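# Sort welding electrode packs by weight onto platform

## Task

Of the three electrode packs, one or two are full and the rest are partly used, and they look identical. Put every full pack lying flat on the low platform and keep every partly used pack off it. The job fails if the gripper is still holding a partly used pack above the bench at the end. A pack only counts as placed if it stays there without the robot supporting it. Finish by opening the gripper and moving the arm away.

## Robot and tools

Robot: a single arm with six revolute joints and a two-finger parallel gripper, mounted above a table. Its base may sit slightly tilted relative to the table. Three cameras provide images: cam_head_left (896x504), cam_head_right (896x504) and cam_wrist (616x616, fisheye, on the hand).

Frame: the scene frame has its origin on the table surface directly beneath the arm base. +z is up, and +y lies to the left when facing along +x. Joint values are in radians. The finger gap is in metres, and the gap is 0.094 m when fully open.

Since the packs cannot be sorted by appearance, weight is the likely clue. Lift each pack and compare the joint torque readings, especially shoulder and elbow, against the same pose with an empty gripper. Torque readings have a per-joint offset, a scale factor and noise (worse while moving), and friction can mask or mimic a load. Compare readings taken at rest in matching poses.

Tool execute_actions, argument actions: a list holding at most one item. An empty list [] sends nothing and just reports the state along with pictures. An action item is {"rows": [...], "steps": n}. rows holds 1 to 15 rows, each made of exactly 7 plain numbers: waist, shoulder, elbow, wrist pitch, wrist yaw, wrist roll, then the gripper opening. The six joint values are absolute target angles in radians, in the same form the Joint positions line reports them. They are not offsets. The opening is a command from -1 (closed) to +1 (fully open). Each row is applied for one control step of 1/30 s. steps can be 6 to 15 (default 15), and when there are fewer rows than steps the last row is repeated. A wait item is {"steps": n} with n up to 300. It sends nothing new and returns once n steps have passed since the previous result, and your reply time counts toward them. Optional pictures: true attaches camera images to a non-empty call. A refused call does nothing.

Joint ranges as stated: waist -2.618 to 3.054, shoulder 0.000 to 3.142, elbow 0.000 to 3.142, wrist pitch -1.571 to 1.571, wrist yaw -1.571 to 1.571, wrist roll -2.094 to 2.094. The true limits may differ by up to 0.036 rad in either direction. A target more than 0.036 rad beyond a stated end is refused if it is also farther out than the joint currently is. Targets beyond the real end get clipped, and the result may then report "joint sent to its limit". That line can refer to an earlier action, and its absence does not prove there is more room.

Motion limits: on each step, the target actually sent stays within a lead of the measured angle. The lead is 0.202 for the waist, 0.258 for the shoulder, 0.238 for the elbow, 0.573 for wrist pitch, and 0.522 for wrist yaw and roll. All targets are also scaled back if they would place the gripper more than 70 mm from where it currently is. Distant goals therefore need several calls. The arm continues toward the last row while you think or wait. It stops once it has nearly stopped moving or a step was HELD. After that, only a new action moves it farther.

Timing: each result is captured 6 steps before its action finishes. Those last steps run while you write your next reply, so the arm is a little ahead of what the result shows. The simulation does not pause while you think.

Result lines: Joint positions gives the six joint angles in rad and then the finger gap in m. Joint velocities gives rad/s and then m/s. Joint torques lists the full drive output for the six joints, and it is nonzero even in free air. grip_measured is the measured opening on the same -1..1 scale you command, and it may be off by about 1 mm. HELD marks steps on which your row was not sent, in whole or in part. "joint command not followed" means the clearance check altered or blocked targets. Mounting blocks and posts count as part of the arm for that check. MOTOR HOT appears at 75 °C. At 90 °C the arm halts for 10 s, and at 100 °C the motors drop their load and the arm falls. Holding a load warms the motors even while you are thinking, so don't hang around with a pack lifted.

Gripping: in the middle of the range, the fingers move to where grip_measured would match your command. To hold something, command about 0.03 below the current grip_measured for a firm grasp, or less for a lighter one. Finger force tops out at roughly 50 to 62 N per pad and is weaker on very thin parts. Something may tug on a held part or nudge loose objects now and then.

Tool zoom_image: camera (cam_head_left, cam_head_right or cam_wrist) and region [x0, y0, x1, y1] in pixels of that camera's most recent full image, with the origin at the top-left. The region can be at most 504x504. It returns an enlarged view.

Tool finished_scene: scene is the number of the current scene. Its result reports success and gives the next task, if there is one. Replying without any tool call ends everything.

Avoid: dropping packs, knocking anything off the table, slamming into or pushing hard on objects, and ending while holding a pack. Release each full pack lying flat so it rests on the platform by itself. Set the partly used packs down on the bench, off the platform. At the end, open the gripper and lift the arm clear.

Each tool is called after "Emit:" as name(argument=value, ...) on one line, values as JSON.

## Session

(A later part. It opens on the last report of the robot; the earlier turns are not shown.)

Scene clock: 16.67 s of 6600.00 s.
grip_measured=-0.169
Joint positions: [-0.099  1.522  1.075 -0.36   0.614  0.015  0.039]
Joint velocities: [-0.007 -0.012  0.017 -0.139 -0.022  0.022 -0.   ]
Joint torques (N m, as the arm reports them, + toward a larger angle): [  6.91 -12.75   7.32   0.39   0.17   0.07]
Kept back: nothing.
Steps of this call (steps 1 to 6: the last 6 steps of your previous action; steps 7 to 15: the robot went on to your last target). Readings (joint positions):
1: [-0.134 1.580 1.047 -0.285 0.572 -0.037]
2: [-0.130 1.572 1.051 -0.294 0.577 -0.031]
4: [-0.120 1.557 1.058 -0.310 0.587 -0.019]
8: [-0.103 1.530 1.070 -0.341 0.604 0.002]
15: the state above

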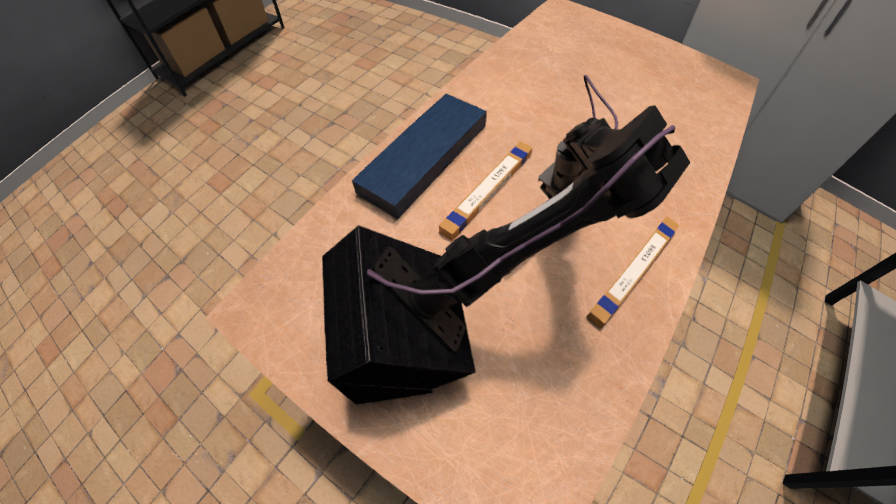

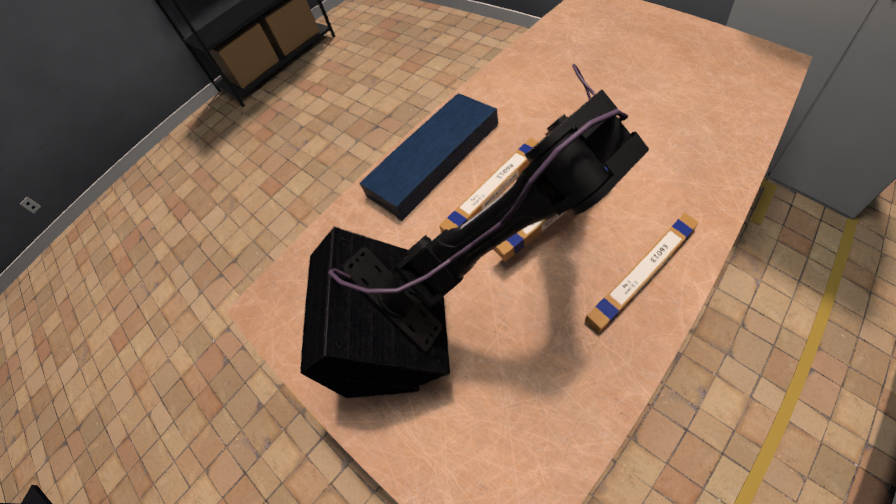

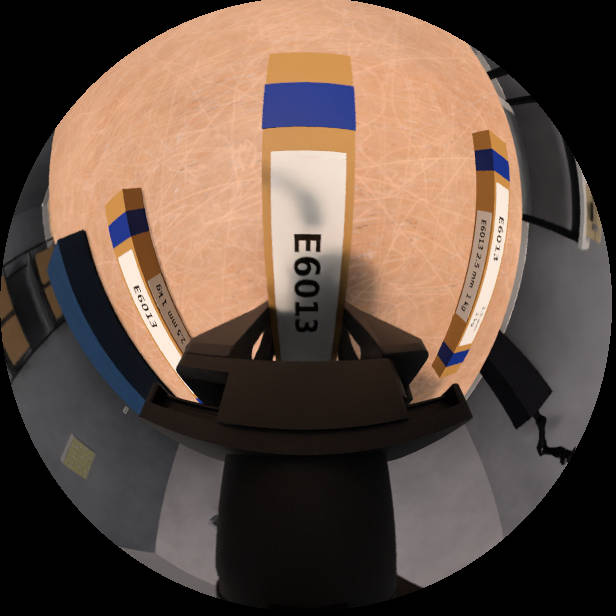

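Emit:
execute_actions(actions=[{"rows":[[-0.075,1.485,1.105,-0.348,0.617,0.016,-0.2],[-0.085,1.50,1.097,-0.33,0.607,0.004,-0.2],[-0.094,1.514,1.09,-0.313,0.598,-0.007,-0.2],[-0.103,1.527,1.084,-0.296,0.589,-0.018,-0.2],[-0.112,1.54,1.078,-0.279,0.58,-0.029,-0.2],[-0.121,1.553,1.073,-0.262,0.571,-0.04,-0.2],[-0.13,1.566,1.068,-0.245,0.562,-0.05,-0.2],[-0.139,1.578,1.063,-0.228,0.553,-0.06,-0.2],[-0.148,1.59,1.058,-0.211,0.545,-0.07,-0.2],[-0.156,1.601,1.054,-0.196,0.538,-0.079,-0.2],[-0.163,1.611,1.051,-0.183,0.532,-0.087,-0.2],[-0.169,1.619,1.048,-0.172,0.527,-0.093,-0.2],[-0.174,1.625,1.046,-0.163,0.524,-0.097,-0.2],[-0.178,1.63,1.045,-0.157,0.522,-0.10,-0.2],[-0.18,1.633,1.045,-0.155,0.522,-0.10,-0.2]],"steps":15}])

Emit:
execute_actions(actions=[{"steps":14}])

Scene clock: 17.60 s of 6600.00 s.
grip_measured=-0.169
Joint positions: [-0.151  1.585  1.071 -0.283  0.58  -0.024  0.039]
Joint velocities: [-0.286  0.393 -0.12   0.549 -0.212 -0.256  0.   ]
Joint torques (N m, as the arm reports them, + toward a larger angle): [  5.61 -10.59   3.74   0.14   0.01  -0.17]
Steps of this call (steps 1 to 19: the robot went on to your last target; steps 20 to 28: the first 9 steps of this action). Readings (joint positions):
20: [-0.099 1.522 1.075 -0.371 0.615 0.017]
21: [-0.100 1.522 1.075 -0.370 0.614 0.017]
23: [-0.106 1.527 1.075 -0.360 0.608 0.011]
27: [-0.140 1.570 1.074 -0.302 0.586 -0.015]
28: the state above

Scene clock: 18.07 s of 6600.00 s.
grip_measured=-0.169
Joint positions: [-0.193  1.649  1.046 -0.206  0.541 -0.077  0.039]
Joint velocities: [-0.007  0.007  0.002  0.051 -0.007 -0.022  0.   ]
Joint torques (N m, as the arm reports them, + toward a larger angle): [  5.06 -10.33   3.55   0.76  -0.1   -0.29]
Kept back: nothing.
Steps of this call (steps 1 to 6: the last 6 steps of your previous action; steps 7 to 14: the robot went on to your last target). Readings (joint positions):
1: [-0.161 1.599 1.067 -0.265 0.573 -0.032]
2: [-0.170 1.613 1.062 -0.249 0.566 -0.040]
4: [-0.187 1.639 1.052 -0.225 0.554 -0.055]
8: [-0.193 1.649 1.046 -0.209 0.545 -0.070]
14: the state above

Emit:
execute_actions(actions=[{"rows":[[-0.185,1.64,1.04,-0.18,0.53,-0.09,-0.1],[-0.185,1.64,1.04,-0.18,0.53,-0.09,0.05],[-0.185,1.64,1.04,-0.18,0.53,-0.09,0.2],[-0.185,1.64,1.04,-0.18,0.53,-0.09,0.4],[-0.185,1.64,1.04,-0.18,0.53,-0.09,0.6],[-0.182,1.635,1.042,-0.18,0.531,-0.089,0.6],[-0.179,1.628,1.045,-0.182,0.534,-0.085,0.6],[-0.174,1.621,1.048,-0.185,0.537,-0.081,0.6],[-0.169,1.614,1.051,-0.191,0.54,-0.078,0.6],[-0.164,1.607,1.054,-0.197,0.543,-0.074,0.6],[-0.159,1.600,1.057,-0.203,0.546,-0.07,0.6],[-0.154,1.593,1.06,-0.209,0.549,-0.067,0.6],[-0.149,1.586,1.063,-0.215,0.552,-0.063,0.6],[-0.144,1.579,1.066,-0.221,0.555,-0.059,0.6],[-0.139,1.572,1.069,-0.227,0.558,-0.056,0.6]],"steps":15}])

Emit:
execute_actions(actions=[{"rows":[[-0.134,1.565,1.072,-0.24,0.564,-0.048,0.6],[-0.129,1.558,1.075,-0.255,0.572,-0.038,0.6],[-0.124,1.551,1.078,-0.265,0.577,-0.032,0.6],[-0.119,1.544,1.081,-0.275,0.582,-0.026,0.6],[-0.114,1.537,1.084,-0.285,0.587,-0.02,0.6],[-0.109,1.530,1.087,-0.295,0.592,-0.014,0.6],[-0.104,1.523,1.09,-0.305,0.597,-0.008,0.6],[-0.099,1.516,1.093,-0.315,0.602,-0.002,0.6],[-0.094,1.509,1.096,-0.325,0.607,0.004,0.6],[-0.089,1.502,1.099,-0.34,0.615,0.012,0.6],[-0.084,1.495,1.102,-0.355,0.622,0.022,0.6],[-0.084,1.495,1.102,-0.365,0.627,0.028,0.6]],"steps":12}])

Emit:
execute_actions(actions=[{"steps":14}], pictures=true)

Scene clock: 18.83 s of 6600.00 s.
grip_measured=+0.597
Joint positions: [-0.193  1.649  1.046 -0.197  0.538 -0.081  0.075]
Joint velocities: [ 0.012  0.002  0.002 -0.037  0.007  0.007 -0.   ]
Joint torques (N m, as the arm reports them, + toward a larger angle): [  6.1  -11.77   4.03   0.32   0.06  -0.01]
Steps of this call (steps 1 to 14: the robot went on to your last target; steps 15 to 23: the first 9 steps of this action). Readings (joint positions):
15: [-0.193 1.649 1.046 -0.204 0.539 -0.081]
16: [-0.193 1.649 1.046 -0.203 0.539 -0.081]
18: [-0.193 1.649 1.046 -0.198 0.538 -0.081]
22: [-0.193 1.649 1.046 -0.197 0.538 -0.081]
23: the state above

Scene clock: 19.23 s of 6600.00 s.
grip_measured=+0.597
Joint positions: [-0.135  1.569  1.056 -0.253  0.566 -0.048  0.075]
Joint velocities: [ 0.129 -0.193  0.1   -0.271  0.154  0.11  -0.   ]
Joint torques (N m, as the arm reports them, + toward a larger angle): [  5.58 -11.     5.88   0.32   0.1    0.06]
Steps of this call (steps 1 to 6: the last 6 steps of your previous action; steps 7 to 12: the first 6 steps of this action). Readings (joint positions):
7: [-0.160 1.607 1.046 -0.213 0.545 -0.073]
8: [-0.155 1.598 1.046 -0.219 0.549 -0.069]
10: [-0.144 1.582 1.050 -0.235 0.557 -0.059]
12: the state above

Scene clock: 19.70 s of 6600.00 s.
grip_measured=+0.597
Joint positions: [-0.1    1.515  1.081 -0.35   0.615  0.012  0.075]
Joint velocities: [ 0.017 -0.012 -0.012 -0.081 -0.007 -0.022  0.   ]
Joint torques (N m, as the arm reports them, + toward a larger angle): [  5.1  -10.21   6.05   0.27   0.12   0.04]
Kept back: nothing.
Steps of this call (steps 1 to 6: the last 6 steps of your previous action; steps 7 to 14: the robot went on to your last target). Readings (joint positions):
1: [-0.130 1.562 1.060 -0.261 0.570 -0.043]
2: [-0.126 1.555 1.063 -0.270 0.575 -0.037]
4: [-0.116 1.541 1.069 -0.289 0.585 -0.025]
8: [-0.101 1.519 1.079 -0.326 0.604 -0.001]
14: the state above

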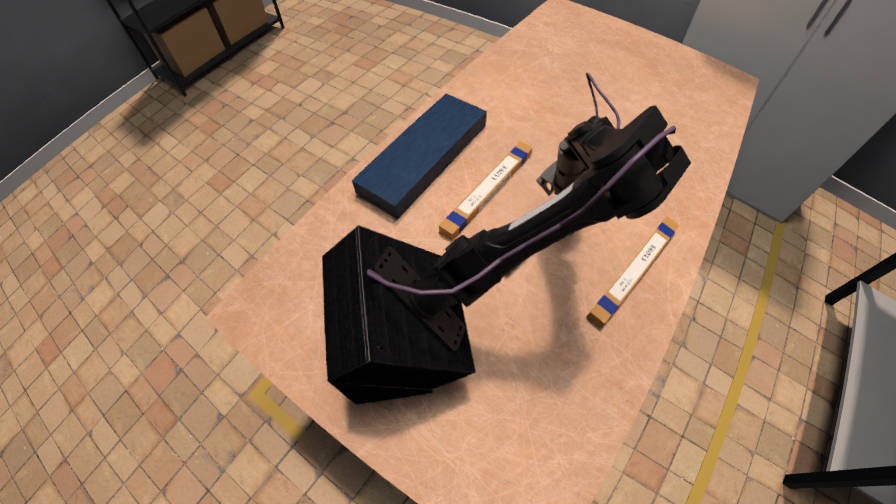

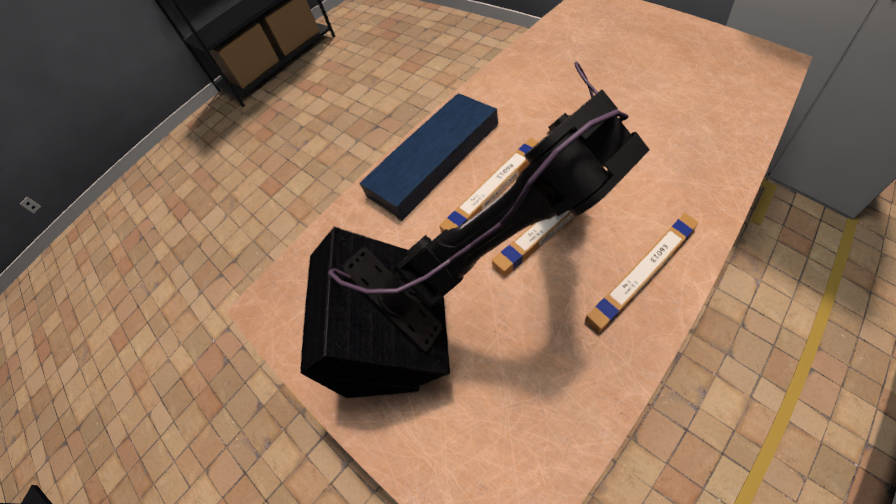

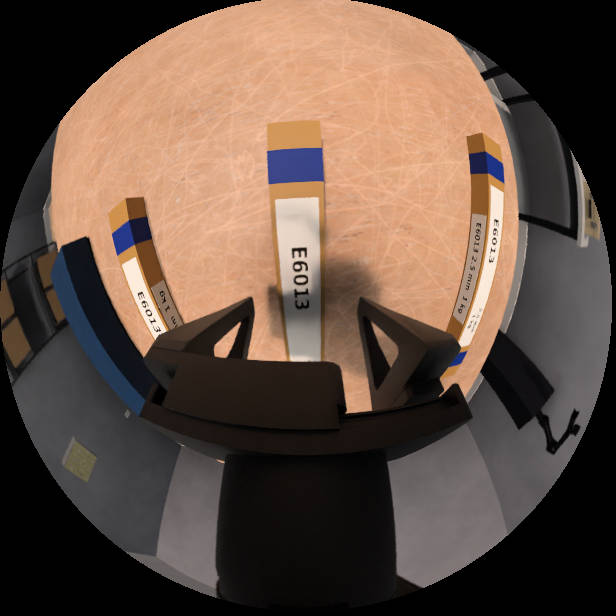

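Emit:
execute_actions(actions=[{"rows":[[-0.07,1.52,1.105,-0.36,0.635,0.04,0.7],[-0.045,1.55,1.11,-0.357,0.65,0.06,0.8],[-0.015,1.585,1.116,-0.354,0.666,0.08,0.9],[0.015,1.62,1.123,-0.35,0.682,0.10,1],[0.045,1.657,1.13,-0.347,0.698,0.12,1],[0.075,1.695,1.137,-0.343,0.714,0.14,1],[0.105,1.733,1.144,-0.34,0.73,0.16,1],[0.135,1.77,1.151,-0.336,0.746,0.18,1],[0.165,1.807,1.158,-0.332,0.762,0.20,1],[0.192,1.84,1.165,-0.328,0.778,0.22,1],[0.216,1.87,1.171,-0.324,0.792,0.237,1],[0.236,1.895,1.176,-0.32,0.803,0.25,1],[0.25,1.913,1.18,-0.315,0.81,0.258,1],[0.258,1.924,1.182,-0.312,0.813,0.262,1],[0.261,1.929,1.183,-0.31,0.815,0.264,1]],"steps":15}])

Emit:
execute_actions(actions=[{"steps":16}], pictures=true)

Scene clock: 21.23 s of 6600.00 s.
grip_measured=+1.000
Joint positions: [ 0.089  1.715  1.14  -0.335  0.706  0.119  0.094]
Joint velocities: [0.911 1.228 0.178 0.154 0.315 0.491 0.   ]
Joint torques (N m, as the arm reports them, + toward a larger angle): [ 7.16 -7.06  4.55  0.13  0.09  0.03]
Steps of this call (steps 1 to 30: the robot went on to your last target; steps 31 to 37: nothing new was sent; steps 38 to 46: the first 9 steps of this action). Readings (joint positions):
38: [-0.099 1.515 1.081 -0.359 0.620 0.018]
39: [-0.094 1.517 1.081 -0.359 0.626 0.024]
41: [-0.063 1.541 1.093 -0.359 0.648 0.044]
45: [0.057 1.673 1.133 -0.340 0.695 0.102]
46: the state above

Scene clock: 21.77 s of 6600.00 s.
grip_measured=+1.000
Joint positions: [ 0.253  1.95   1.161 -0.323  0.798  0.248  0.094]
Joint velocities: [ 0.012  0.002 -0.012 -0.007  0.037  0.066  0.   ]
Joint torques (N m, as the arm reports them, + toward a larger angle): [ 7.3  -9.67  5.22  0.29  0.21  0.07]
Kept back: nothing.
Steps of this call (steps 1 to 6: the last 6 steps of your previous action; steps 7 to 16: the robot went on to your last target). Readings (joint positions):
1: [0.121 1.758 1.145 -0.331 0.717 0.136]
2: [0.151 1.799 1.148 -0.329 0.728 0.153]
4: [0.204 1.873 1.151 -0.328 0.748 0.184]
8: [0.254 1.948 1.151 -0.329 0.767 0.222]
16: the state above

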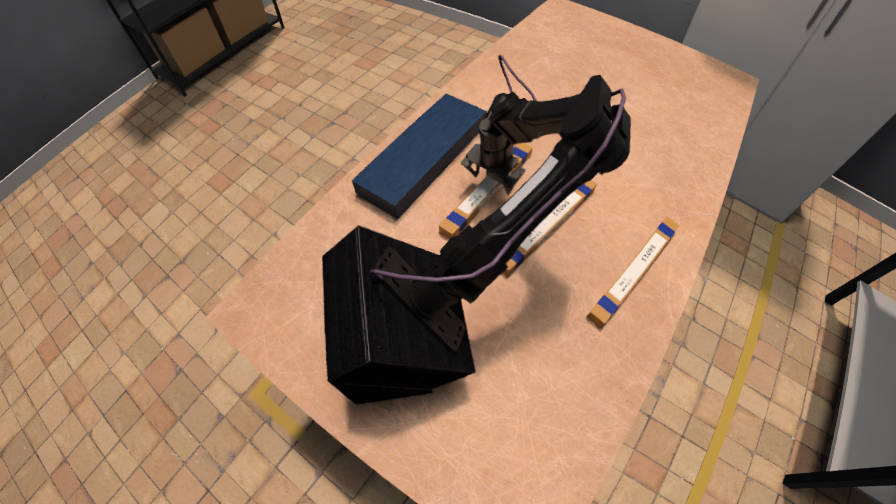

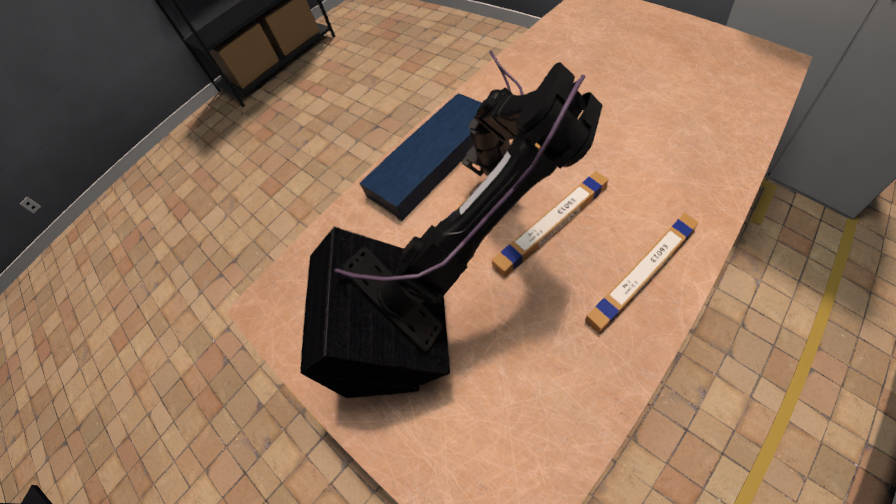

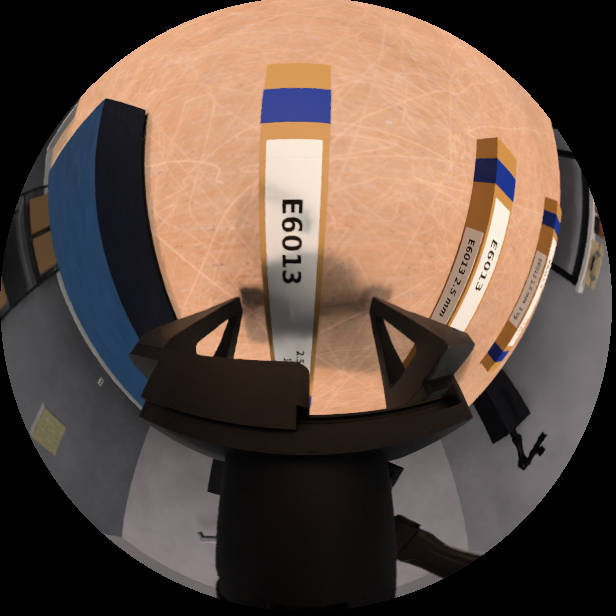

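Emit:
execute_actions(actions=[{"rows":[[0.255,1.945,1.186,-0.298,0.81,0.268,1],[0.25,1.958,1.189,-0.285,0.808,0.272,1],[0.246,1.97,1.192,-0.272,0.806,0.276,1],[0.242,1.982,1.195,-0.259,0.804,0.28,1],[0.239,1.994,1.198,-0.246,0.802,0.284,0.9],[0.236,2.006,1.2,-0.233,0.801,0.287,0.8],[0.234,2.018,1.202,-0.22,0.8,0.29,0.7],[0.232,2.028,1.204,-0.209,0.8,0.292,0.6]],"steps":15}])

Emit:
execute_actions(actions=[{"steps":10}], pictures=true)

Scene clock: 23.03 s of 6600.00 s.
grip_measured=+0.615
Joint positions: [ 0.228  2.     1.184 -0.253  0.803  0.272  0.076]
Joint velocities: [-0.09   0.305  0.032  0.227 -0.066  0.066 -0.026]
Joint torques (N m, as the arm reports them, + toward a larger angle): [ 7.38 -7.73  4.71  0.23  0.05  0.07]
Steps of this call (steps 1 to 15: the robot went on to your last target; steps 16 to 29: nothing new was sent; steps 30 to 38: the first 9 steps of this action). Readings (joint positions):
30: [0.253 1.950 1.161 -0.322 0.803 0.253]
31: [0.253 1.950 1.161 -0.319 0.803 0.254]
33: [0.248 1.953 1.163 -0.308 0.803 0.258]
37: [0.231 1.989 1.181 -0.264 0.803 0.269]
38: the state above

Scene clock: 23.37 s of 6600.00 s.
grip_measured=+0.603
Joint positions: [ 0.224  2.025  1.184 -0.228  0.802  0.279  0.075]
Joint velocities: [ 0.022  0.012 -0.002 -0.051  0.037 -0.022 -0.   ]
Joint torques (N m, as the arm reports them, + toward a larger angle): [ 7.52 -8.2   4.75  0.3   0.06  0.06]
Kept back: nothing.
Steps of this call (steps 1 to 6: the last 6 steps of your previous action; steps 7 to 10: the robot went on to your last target). Readings (joint positions):
1: [0.226 2.009 1.184 -0.245 0.803 0.274]
2: [0.224 2.016 1.184 -0.242 0.803 0.275]
4: [0.224 2.024 1.184 -0.239 0.802 0.277]
8: [0.224 2.025 1.184 -0.230 0.802 0.279]
10: the state above

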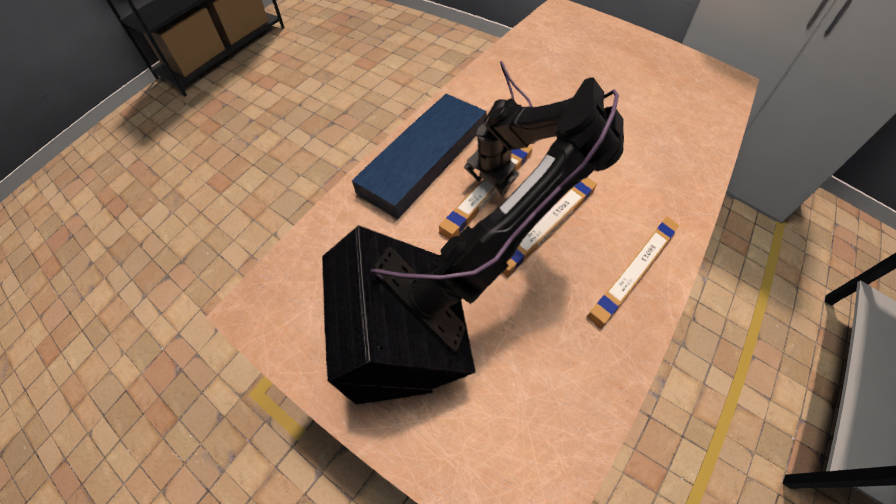

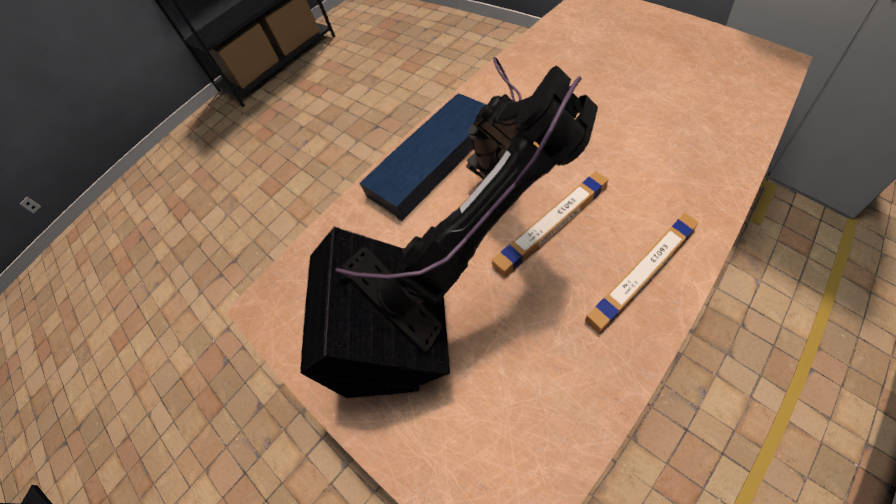

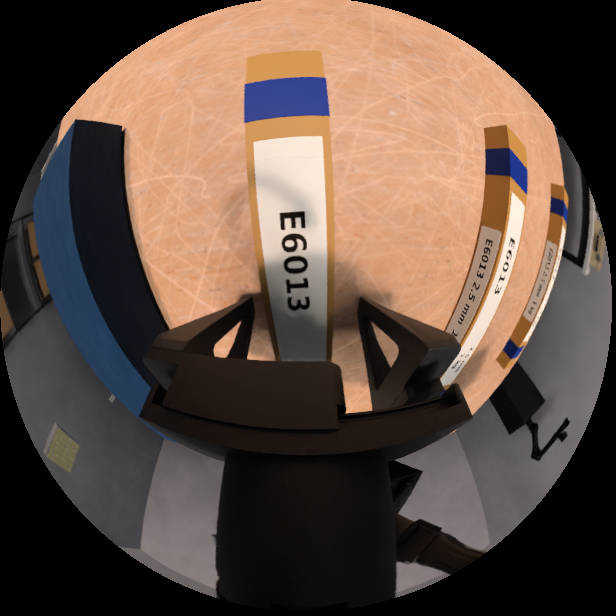

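Emit:
execute_actions(actions=[{"rows":[[0.236,2.034,1.204,-0.205,0.8,0.27,0.6],[0.24,2.04,1.204,-0.2,0.8,0.245,0.55],[0.243,2.046,1.204,-0.195,0.8,0.22,0.5],[0.243,2.046,1.204,-0.195,0.8,0.22,0.4],[0.243,2.046,1.204,-0.195,0.8,0.22,0.3],[0.243,2.046,1.204,-0.195,0.8,0.22,0.2],[0.243,2.046,1.204,-0.195,0.8,0.22,0.1],[0.243,2.046,1.204,-0.195,0.8,0.22,0.0],[0.243,2.046,1.204,-0.195,0.8,0.22,-0.08],[0.243,2.046,1.204,-0.195,0.8,0.22,-0.14],[0.243,2.046,1.204,-0.195,0.8,0.22,-0.2]],"steps":15}])

Emit:
execute_actions(actions=[{"steps":8}], pictures=true)

Scene clock: 24.07 s of 6600.00 s.
grip_measured=-0.034
Joint positions: [ 0.224  2.025  1.184 -0.211  0.798  0.241  0.045]
Joint velocities: [-0.022  0.046  0.002  0.081 -0.198 -0.066 -0.088]
Joint torques (N m, as the arm reports them, + toward a larger angle): [ 8.53 -7.09  4.82  0.2   0.51 -0.15]
Steps of this call (steps 1 to 12: the robot went on to your last target; steps 13 to 21: the first 9 steps of this action). Readings (joint positions):
13: [0.224 2.025 1.184 -0.223 0.802 0.280]
14: [0.224 2.025 1.184 -0.222 0.802 0.277]
16: [0.224 2.025 1.184 -0.218 0.802 0.261]
20: [0.224 2.025 1.184 -0.213 0.802 0.243]
21: the state above

Scene clock: 24.33 s of 6600.00 s.
grip_measured=-0.166
Joint positions: [ 0.226  2.029  1.184 -0.205  0.794  0.233  0.039]
Joint velocities: [-0.022  0.012 -0.002  0.007  0.007 -0.007  0.   ]
Joint torques (N m, as the arm reports them, + toward a larger angle): [ 8.4  -7.35  4.82  0.31  0.13 -0.17]
Kept back: nothing.
Steps of this call (steps 1 to 6: the last 6 steps of your previous action; steps 7 to 8: the robot went on to your last target). Readings (joint positions):
1: [0.225 2.027 1.184 -0.208 0.793 0.238]
2: [0.226 2.029 1.184 -0.206 0.794 0.235]
4: [0.226 2.029 1.184 -0.205 0.794 0.233]
8: the state above

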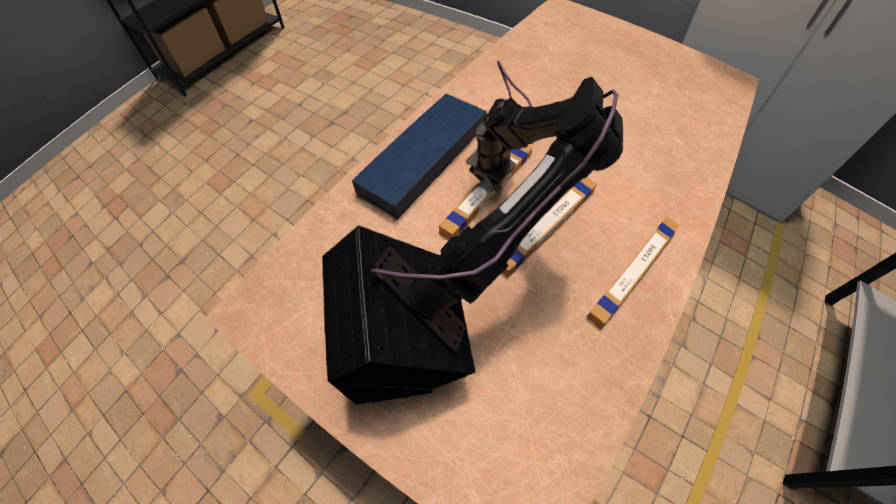

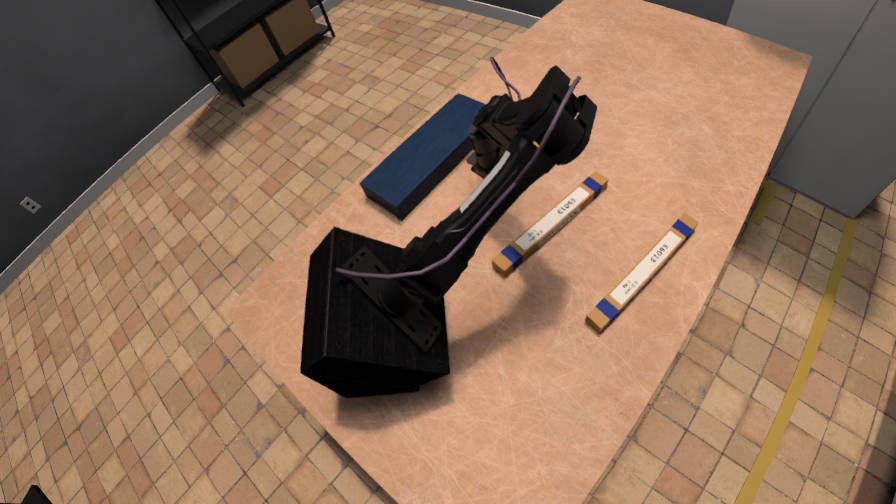

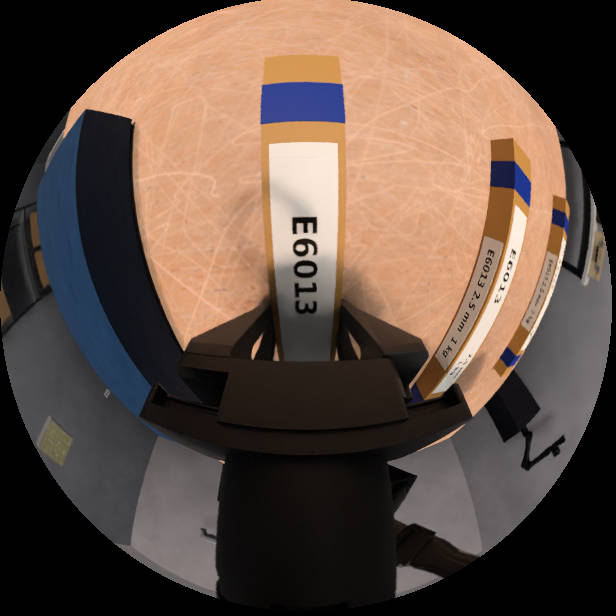

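Emit:
execute_actions(actions=[{"rows":[[0.247,2.035,1.206,-0.205,0.8,0.235,-0.2],[0.251,2.022,1.208,-0.205,0.8,0.235,-0.2],[0.255,2.01,1.21,-0.205,0.8,0.235,-0.2],[0.259,1.998,1.212,-0.21,0.8,0.238,-0.2],[0.265,1.99,1.214,-0.225,0.803,0.246,-0.2],[0.271,1.982,1.215,-0.24,0.806,0.254,-0.2],[0.277,1.974,1.217,-0.255,0.809,0.262,-0.2],[0.283,1.966,1.219,-0.27,0.812,0.27,-0.2],[0.289,1.958,1.22,-0.285,0.815,0.278,-0.2],[0.295,1.95,1.222,-0.30,0.818,0.286,-0.2],[0.301,1.942,1.224,-0.315,0.821,0.294,-0.2],[0.307,1.934,1.225,-0.33,0.824,0.302,-0.2],[0.313,1.926,1.227,-0.345,0.827,0.31,-0.2],[0.319,1.918,1.229,-0.36,0.83,0.318,-0.2],[0.325,1.91,1.23,-0.375,0.833,0.326,-0.2]],"steps":15}])

Emit:
execute_actions(actions=[{"rows":[[0.331,1.902,1.232,-0.39,0.836,0.334,-0.2],[0.337,1.894,1.234,-0.405,0.839,0.342,-0.2],[0.343,1.886,1.235,-0.42,0.842,0.35,-0.2],[0.349,1.878,1.237,-0.435,0.845,0.358,-0.2],[0.355,1.87,1.239,-0.45,0.848,0.366,-0.2],[0.361,1.862,1.24,-0.465,0.851,0.374,-0.2],[0.367,1.854,1.242,-0.48,0.854,0.382,-0.2],[0.373,1.846,1.244,-0.495,0.857,0.39,-0.2],[0.379,1.838,1.245,-0.51,0.86,0.398,-0.2],[0.385,1.83,1.247,-0.525,0.862,0.406,-0.2],[0.391,1.823,1.249,-0.54,0.864,0.414,-0.2],[0.397,1.817,1.25,-0.555,0.866,0.422,-0.2]],"steps":12}])

Emit:
execute_actions(actions=[{"steps":15}], pictures=true)

Scene clock: 25.20 s of 6600.00 s.
grip_measured=-0.166
Joint positions: [ 0.229  2.024  1.184 -0.228  0.795  0.246  0.039]
Joint velocities: [ 0.017 -0.027 -0.002 -0.403  0.007  0.154 -0.   ]
Joint torques (N m, as the arm reports them, + toward a larger angle): [ 11.84 -13.44   6.19   0.09   0.24   0.05]
Steps of this call (steps 1 to 15: the robot went on to your last target; steps 16 to 17: nothing new was sent; steps 18 to 26: the first 9 steps of this action). Readings (joint positions):
18: [0.226 2.029 1.184 -0.205 0.794 0.233]
19: [0.226 2.029 1.184 -0.205 0.794 0.233]
21: [0.227 2.029 1.184 -0.205 0.794 0.233]
25: [0.228 2.026 1.184 -0.217 0.795 0.242]
26: the state above

Scene clock: 25.60 s of 6600.00 s.
grip_measured=-0.166
Joint positions: [ 0.3    1.938  1.194 -0.408  0.818  0.329  0.039]
Joint velocities: [ 0.173 -0.247  0.09  -0.388  0.037  0.242 -0.001]
Joint torques (N m, as the arm reports them, + toward a larger angle): [ 10.9  -12.63   6.82   0.19   0.32   0.03]
Steps of this call (steps 1 to 6: the last 6 steps of your previous action; steps 7 to 12: the first 6 steps of this action). Readings (joint positions):
7: [0.264 1.983 1.184 -0.335 0.807 0.291]
8: [0.272 1.973 1.184 -0.349 0.809 0.299]
10: [0.287 1.955 1.187 -0.380 0.813 0.314]
12: the state above

Scene clock: 26.10 s of 6600.00 s.
grip_measured=-0.166
Joint positions: [ 0.35   1.866  1.211 -0.547  0.847  0.407  0.039]
Joint velocities: [ 0.002 -0.007 -0.002 -0.125 -0.007  0.037  0.   ]
Joint torques (N m, as the arm reports them, + toward a larger angle): [ 10.52 -11.43   6.97   0.2    0.32   0.05]
Kept back: nothing.
Steps of this call (steps 1 to 6: the last 6 steps of your previous action; steps 7 to 15: the robot went on to your last target). Readings (joint positions):
1: [0.306 1.929 1.197 -0.421 0.821 0.337]
2: [0.312 1.920 1.199 -0.434 0.824 0.345]
4: [0.323 1.903 1.203 -0.460 0.831 0.361]
8: [0.344 1.873 1.209 -0.513 0.842 0.390]
15: the state above

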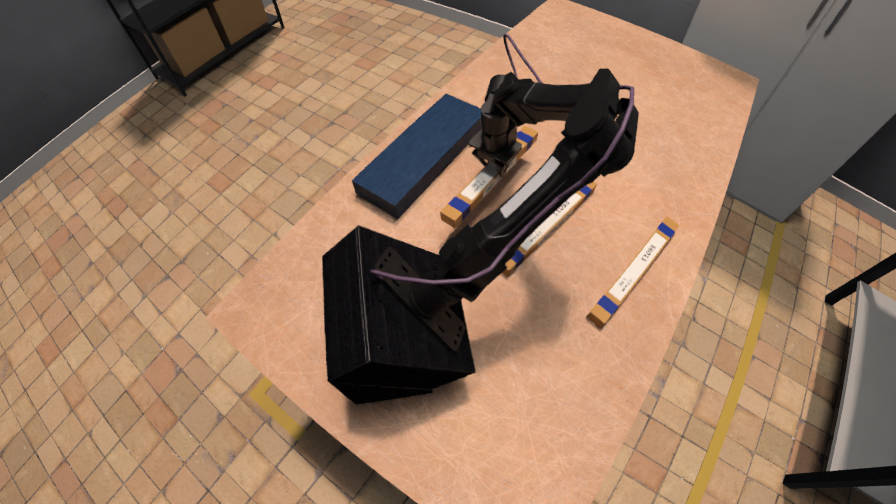

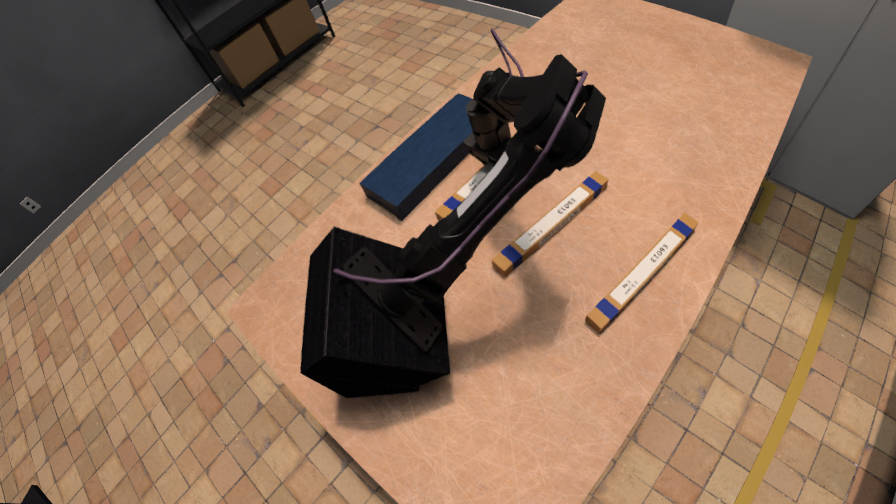

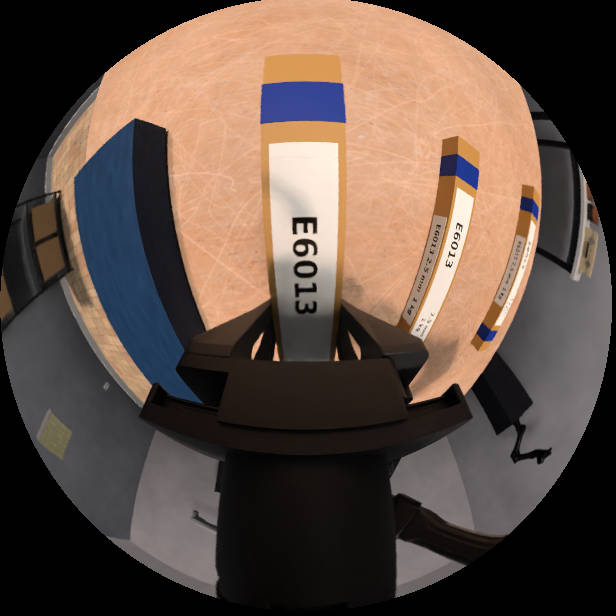

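Emit:
execute_actions(actions=[{"rows":[[0.405,1.82,1.258,-0.565,0.868,0.43,-0.2],[0.416,1.828,1.272,-0.581,0.871,0.443,-0.2],[0.429,1.839,1.288,-0.6,0.874,0.458,-0.2],[0.443,1.853,1.306,-0.62,0.878,0.474,-0.2],[0.457,1.868,1.324,-0.64,0.882,0.49,-0.2],[0.471,1.883,1.342,-0.66,0.885,0.506,-0.2],[0.485,1.898,1.36,-0.68,0.889,0.522,-0.2],[0.499,1.913,1.378,-0.70,0.892,0.538,-0.2],[0.513,1.928,1.396,-0.72,0.896,0.554,-0.2],[0.527,1.943,1.414,-0.74,0.9,0.57,-0.2],[0.541,1.958,1.432,-0.76,0.903,0.586,-0.2],[0.555,1.973,1.45,-0.78,0.907,0.602,-0.2],[0.568,1.989,1.468,-0.80,0.91,0.618,-0.2],[0.582,2.007,1.49,-0.823,0.914,0.635,-0.2],[0.592,2.032,1.52,-0.84,0.915,0.647,-0.2]],"steps":15}])

Emit:
execute_actions(actions=[{"rows":[[0.602,2.065,1.558,-0.857,0.916,0.659,-0.2],[0.612,2.10,1.599,-0.875,0.917,0.671,-0.2],[0.622,2.137,1.643,-0.893,0.918,0.683,-0.2],[0.632,2.175,1.688,-0.911,0.919,0.695,-0.2],[0.642,2.213,1.733,-0.929,0.92,0.707,-0.2],[0.652,2.251,1.778,-0.947,0.92,0.719,-0.2],[0.661,2.289,1.823,-0.965,0.921,0.731,-0.2],[0.67,2.327,1.868,-0.983,0.922,0.743,-0.2],[0.679,2.365,1.913,-1.001,0.922,0.755,-0.2],[0.688,2.403,1.958,-1.019,0.923,0.767,-0.2],[0.696,2.44,2.002,-1.036,0.923,0.779,-0.2],[0.704,2.475,2.043,-1.052,0.924,0.79,-0.2],[0.711,2.505,2.078,-1.066,0.924,0.799,-0.2],[0.716,2.53,2.107,-1.077,0.925,0.806,-0.2],[0.72,2.545,2.125,-1.083,0.925,0.811,-0.2]],"steps":15}])

Emit:
execute_actions(actions=[{"steps":16}], pictures=true)

Scene clock: 28.43 s of 6600.00 s.
grip_measured=-0.166
Joint positions: [ 0.425  1.918  1.322 -0.661  0.876  0.486  0.039]
Joint velocities: [ 0.466  0.408  0.628 -0.315  0.095  0.359  0.   ]
Joint torques (N m, as the arm reports them, + toward a larger angle): [11.93 -8.7   7.02  0.14  0.15  0.01]
Steps of this call (steps 1 to 15: the robot went on to your last target; steps 16 to 61: nothing new was sent; steps 62 to 70: the first 9 steps of this action). Readings (joint positions):
62: [0.350 1.866 1.211 -0.555 0.847 0.412]
63: [0.351 1.866 1.214 -0.559 0.847 0.416]
65: [0.359 1.869 1.229 -0.585 0.852 0.430]
69: [0.408 1.904 1.301 -0.648 0.872 0.473]
70: the state above

Scene clock: 28.93 s of 6600.00 s.
grip_measured=-0.166
Joint positions: [ 0.596  2.326  1.797 -0.927  0.901  0.691  0.039]
Joint velocities: [ 0.212  1.14   1.341 -0.403 -0.022  0.374 -0.   ]
Joint torques (N m, as the arm reports them, + toward a larger angle): [ 15.27 -11.58   7.11   0.04   0.31   0.03]
Steps of this call (steps 1 to 6: the last 6 steps of your previous action; steps 7 to 15: the first 9 steps of this action). Readings (joint positions):
7: [0.531 2.036 1.464 -0.776 0.888 0.590]
8: [0.541 2.063 1.494 -0.801 0.890 0.604]
10: [0.559 2.129 1.570 -0.849 0.893 0.628]
14: [0.588 2.286 1.751 -0.914 0.900 0.678]
15: the state above

Scene clock: 29.47 s of 6600.00 s.
grip_measured=-0.166
Joint positions: [ 0.663  2.604  2.074 -1.071  0.897  0.795  0.039]
Joint velocities: [-0.017 -0.012  0.017  0.051  0.022 -0.037 -0.   ]
Joint torques (N m, as the arm reports them, + toward a larger angle): [ 15.13 -14.5    8.38   0.     0.36   0.06]
Kept back: nothing.
Steps of this call (steps 1 to 6: the last 6 steps of your previous action; steps 7 to 16: the robot went on to your last target). Readings (joint positions):
1: [0.603 2.365 1.842 -0.941 0.902 0.704]
2: [0.611 2.405 1.887 -0.955 0.902 0.716]
4: [0.627 2.479 1.972 -0.983 0.903 0.740]
8: [0.655 2.582 2.068 -1.011 0.900 0.776]
16: the state above

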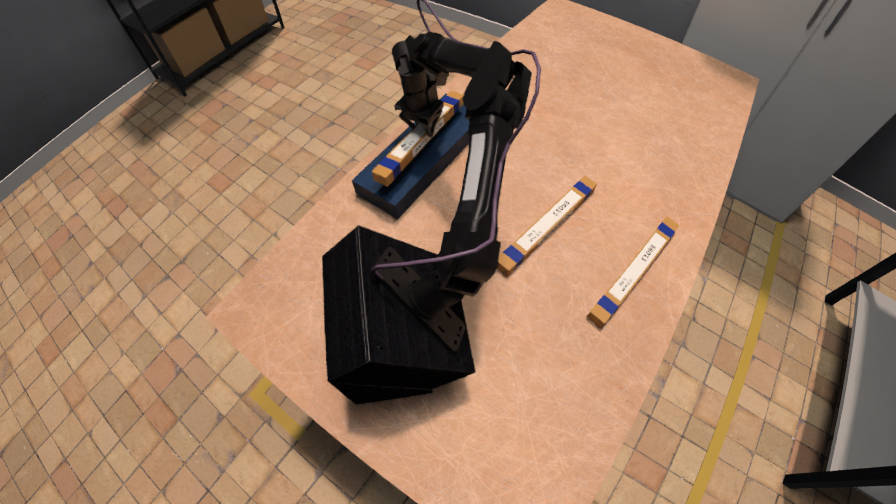

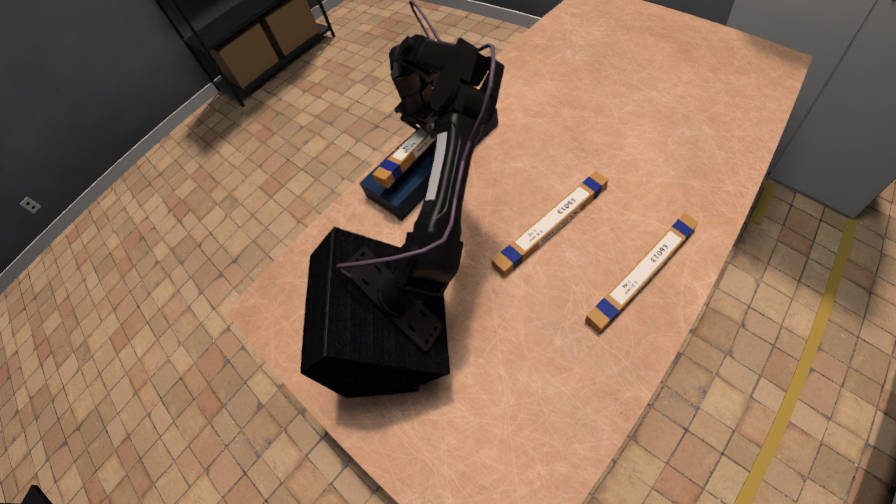

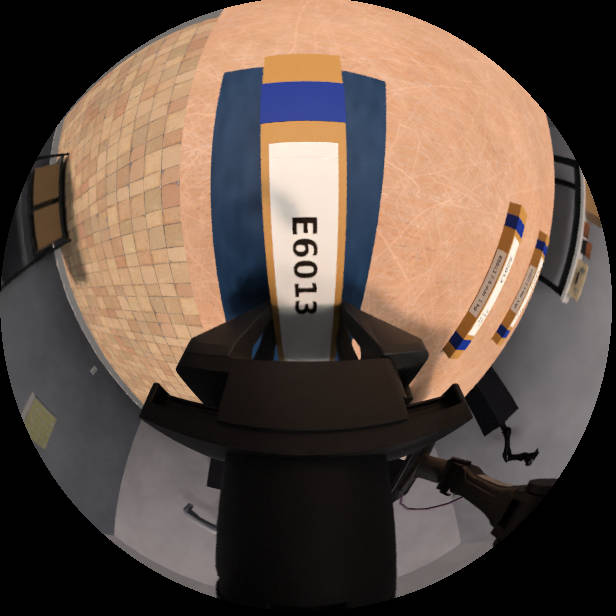

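Emit:
execute_actions(actions=[{"rows":[[0.723,2.555,2.145,-1.092,0.926,0.82,-0.2],[0.726,2.572,2.172,-1.103,0.927,0.83,-0.2],[0.729,2.592,2.202,-1.115,0.928,0.841,-0.2],[0.732,2.613,2.233,-1.127,0.928,0.852,-0.2],[0.735,2.634,2.264,-1.139,0.929,0.863,-0.2],[0.738,2.655,2.295,-1.151,0.929,0.874,-0.2],[0.741,2.676,2.326,-1.163,0.93,0.885,-0.2],[0.743,2.697,2.357,-1.175,0.93,0.896,-0.2],[0.745,2.718,2.388,-1.187,0.931,0.907,-0.2],[0.747,2.738,2.417,-1.198,0.931,0.917,-0.2],[0.749,2.757,2.444,-1.208,0.932,0.925,-0.2],[0.75,2.773,2.466,-1.216,0.932,0.931,-0.2],[0.75,2.785,2.482,-1.222,0.932,0.935,-0.2]],"steps":15}])

Emit:
execute_actions(actions=[{"steps":14}], pictures=true)

Scene clock: 30.67 s of 6600.00 s.
grip_measured=-0.166
Joint positions: [ 0.665  2.706  2.296 -1.141  0.909  0.855  0.039]
Joint velocities: [-0.002  0.545  0.974 -0.198  0.081  0.359  0.   ]
Joint torques (N m, as the arm reports them, + toward a larger angle): [ 17.35 -12.23   7.24  -0.14   0.26   0.03]
Steps of this call (steps 1 to 15: the robot went on to your last target; steps 16 to 27: nothing new was sent; steps 28 to 36: the first 9 steps of this action). Readings (joint positions):
28: [0.663 2.604 2.080 -1.075 0.900 0.801]
29: [0.663 2.607 2.089 -1.083 0.900 0.804]
31: [0.663 2.624 2.132 -1.108 0.900 0.813]
35: [0.664 2.687 2.262 -1.136 0.907 0.845]
36: the state above

Scene clock: 31.13 s of 6600.00 s.
grip_measured=-0.166
Joint positions: [ 0.679  2.838  2.433 -1.212  0.908  0.92   0.039]
Joint velocities: [-0.007 -0.012 -0.027 -0.081 -0.022 -0.007  0.   ]
Joint torques (N m, as the arm reports them, + toward a larger angle): [ 17.06 -14.7    8.27   0.05   0.38   0.08]
Kept back: nothing.
Steps of this call (steps 1 to 6: the last 6 steps of your previous action; steps 7 to 14: the robot went on to your last target). Readings (joint positions):
1: [0.667 2.725 2.328 -1.147 0.911 0.865]
2: [0.668 2.745 2.358 -1.153 0.913 0.875]
4: [0.672 2.782 2.409 -1.165 0.914 0.893]
8: [0.678 2.822 2.433 -1.180 0.914 0.914]
14: the state above

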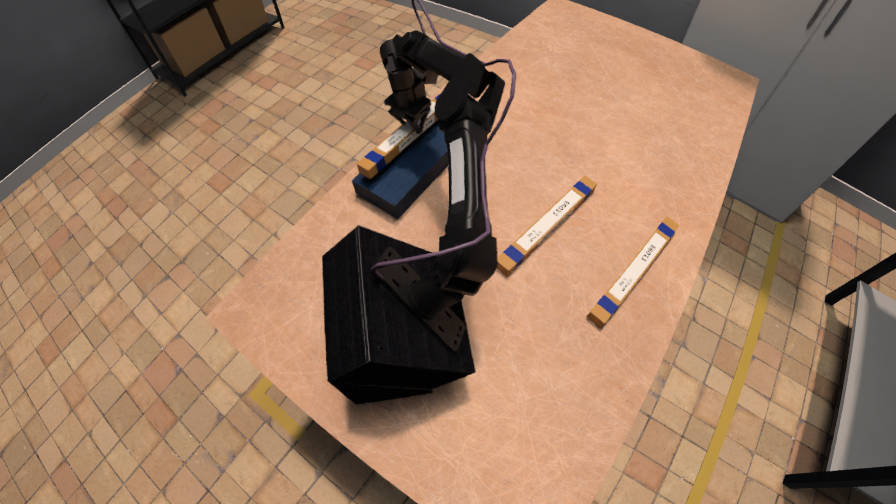

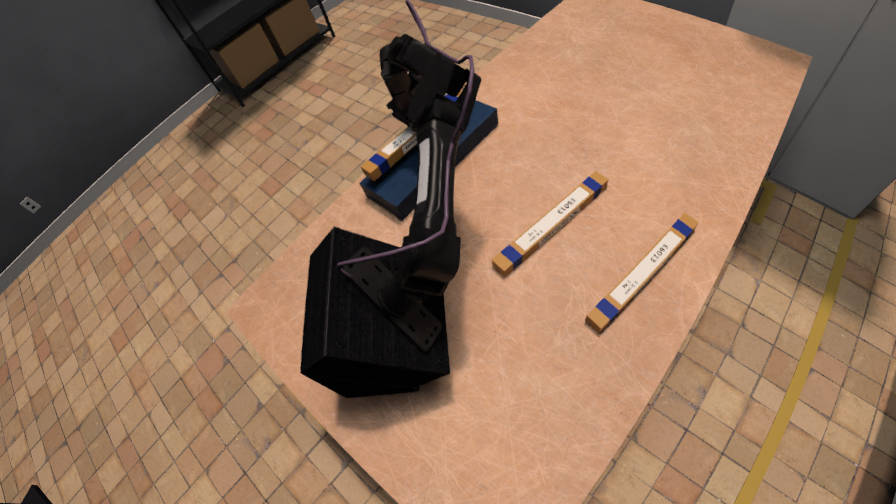

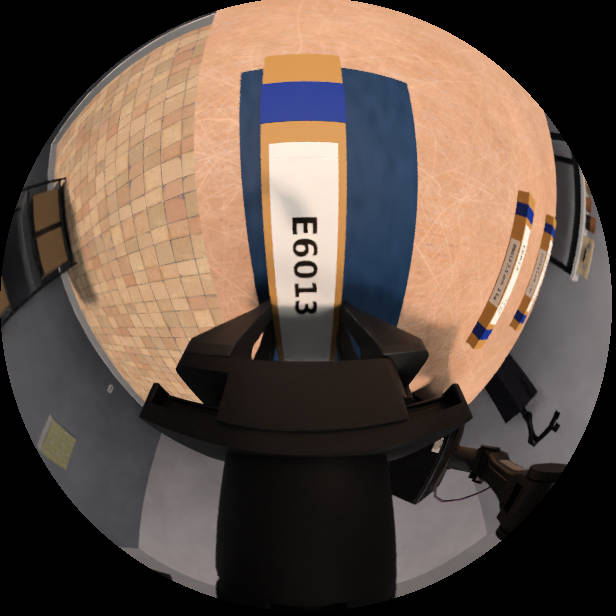

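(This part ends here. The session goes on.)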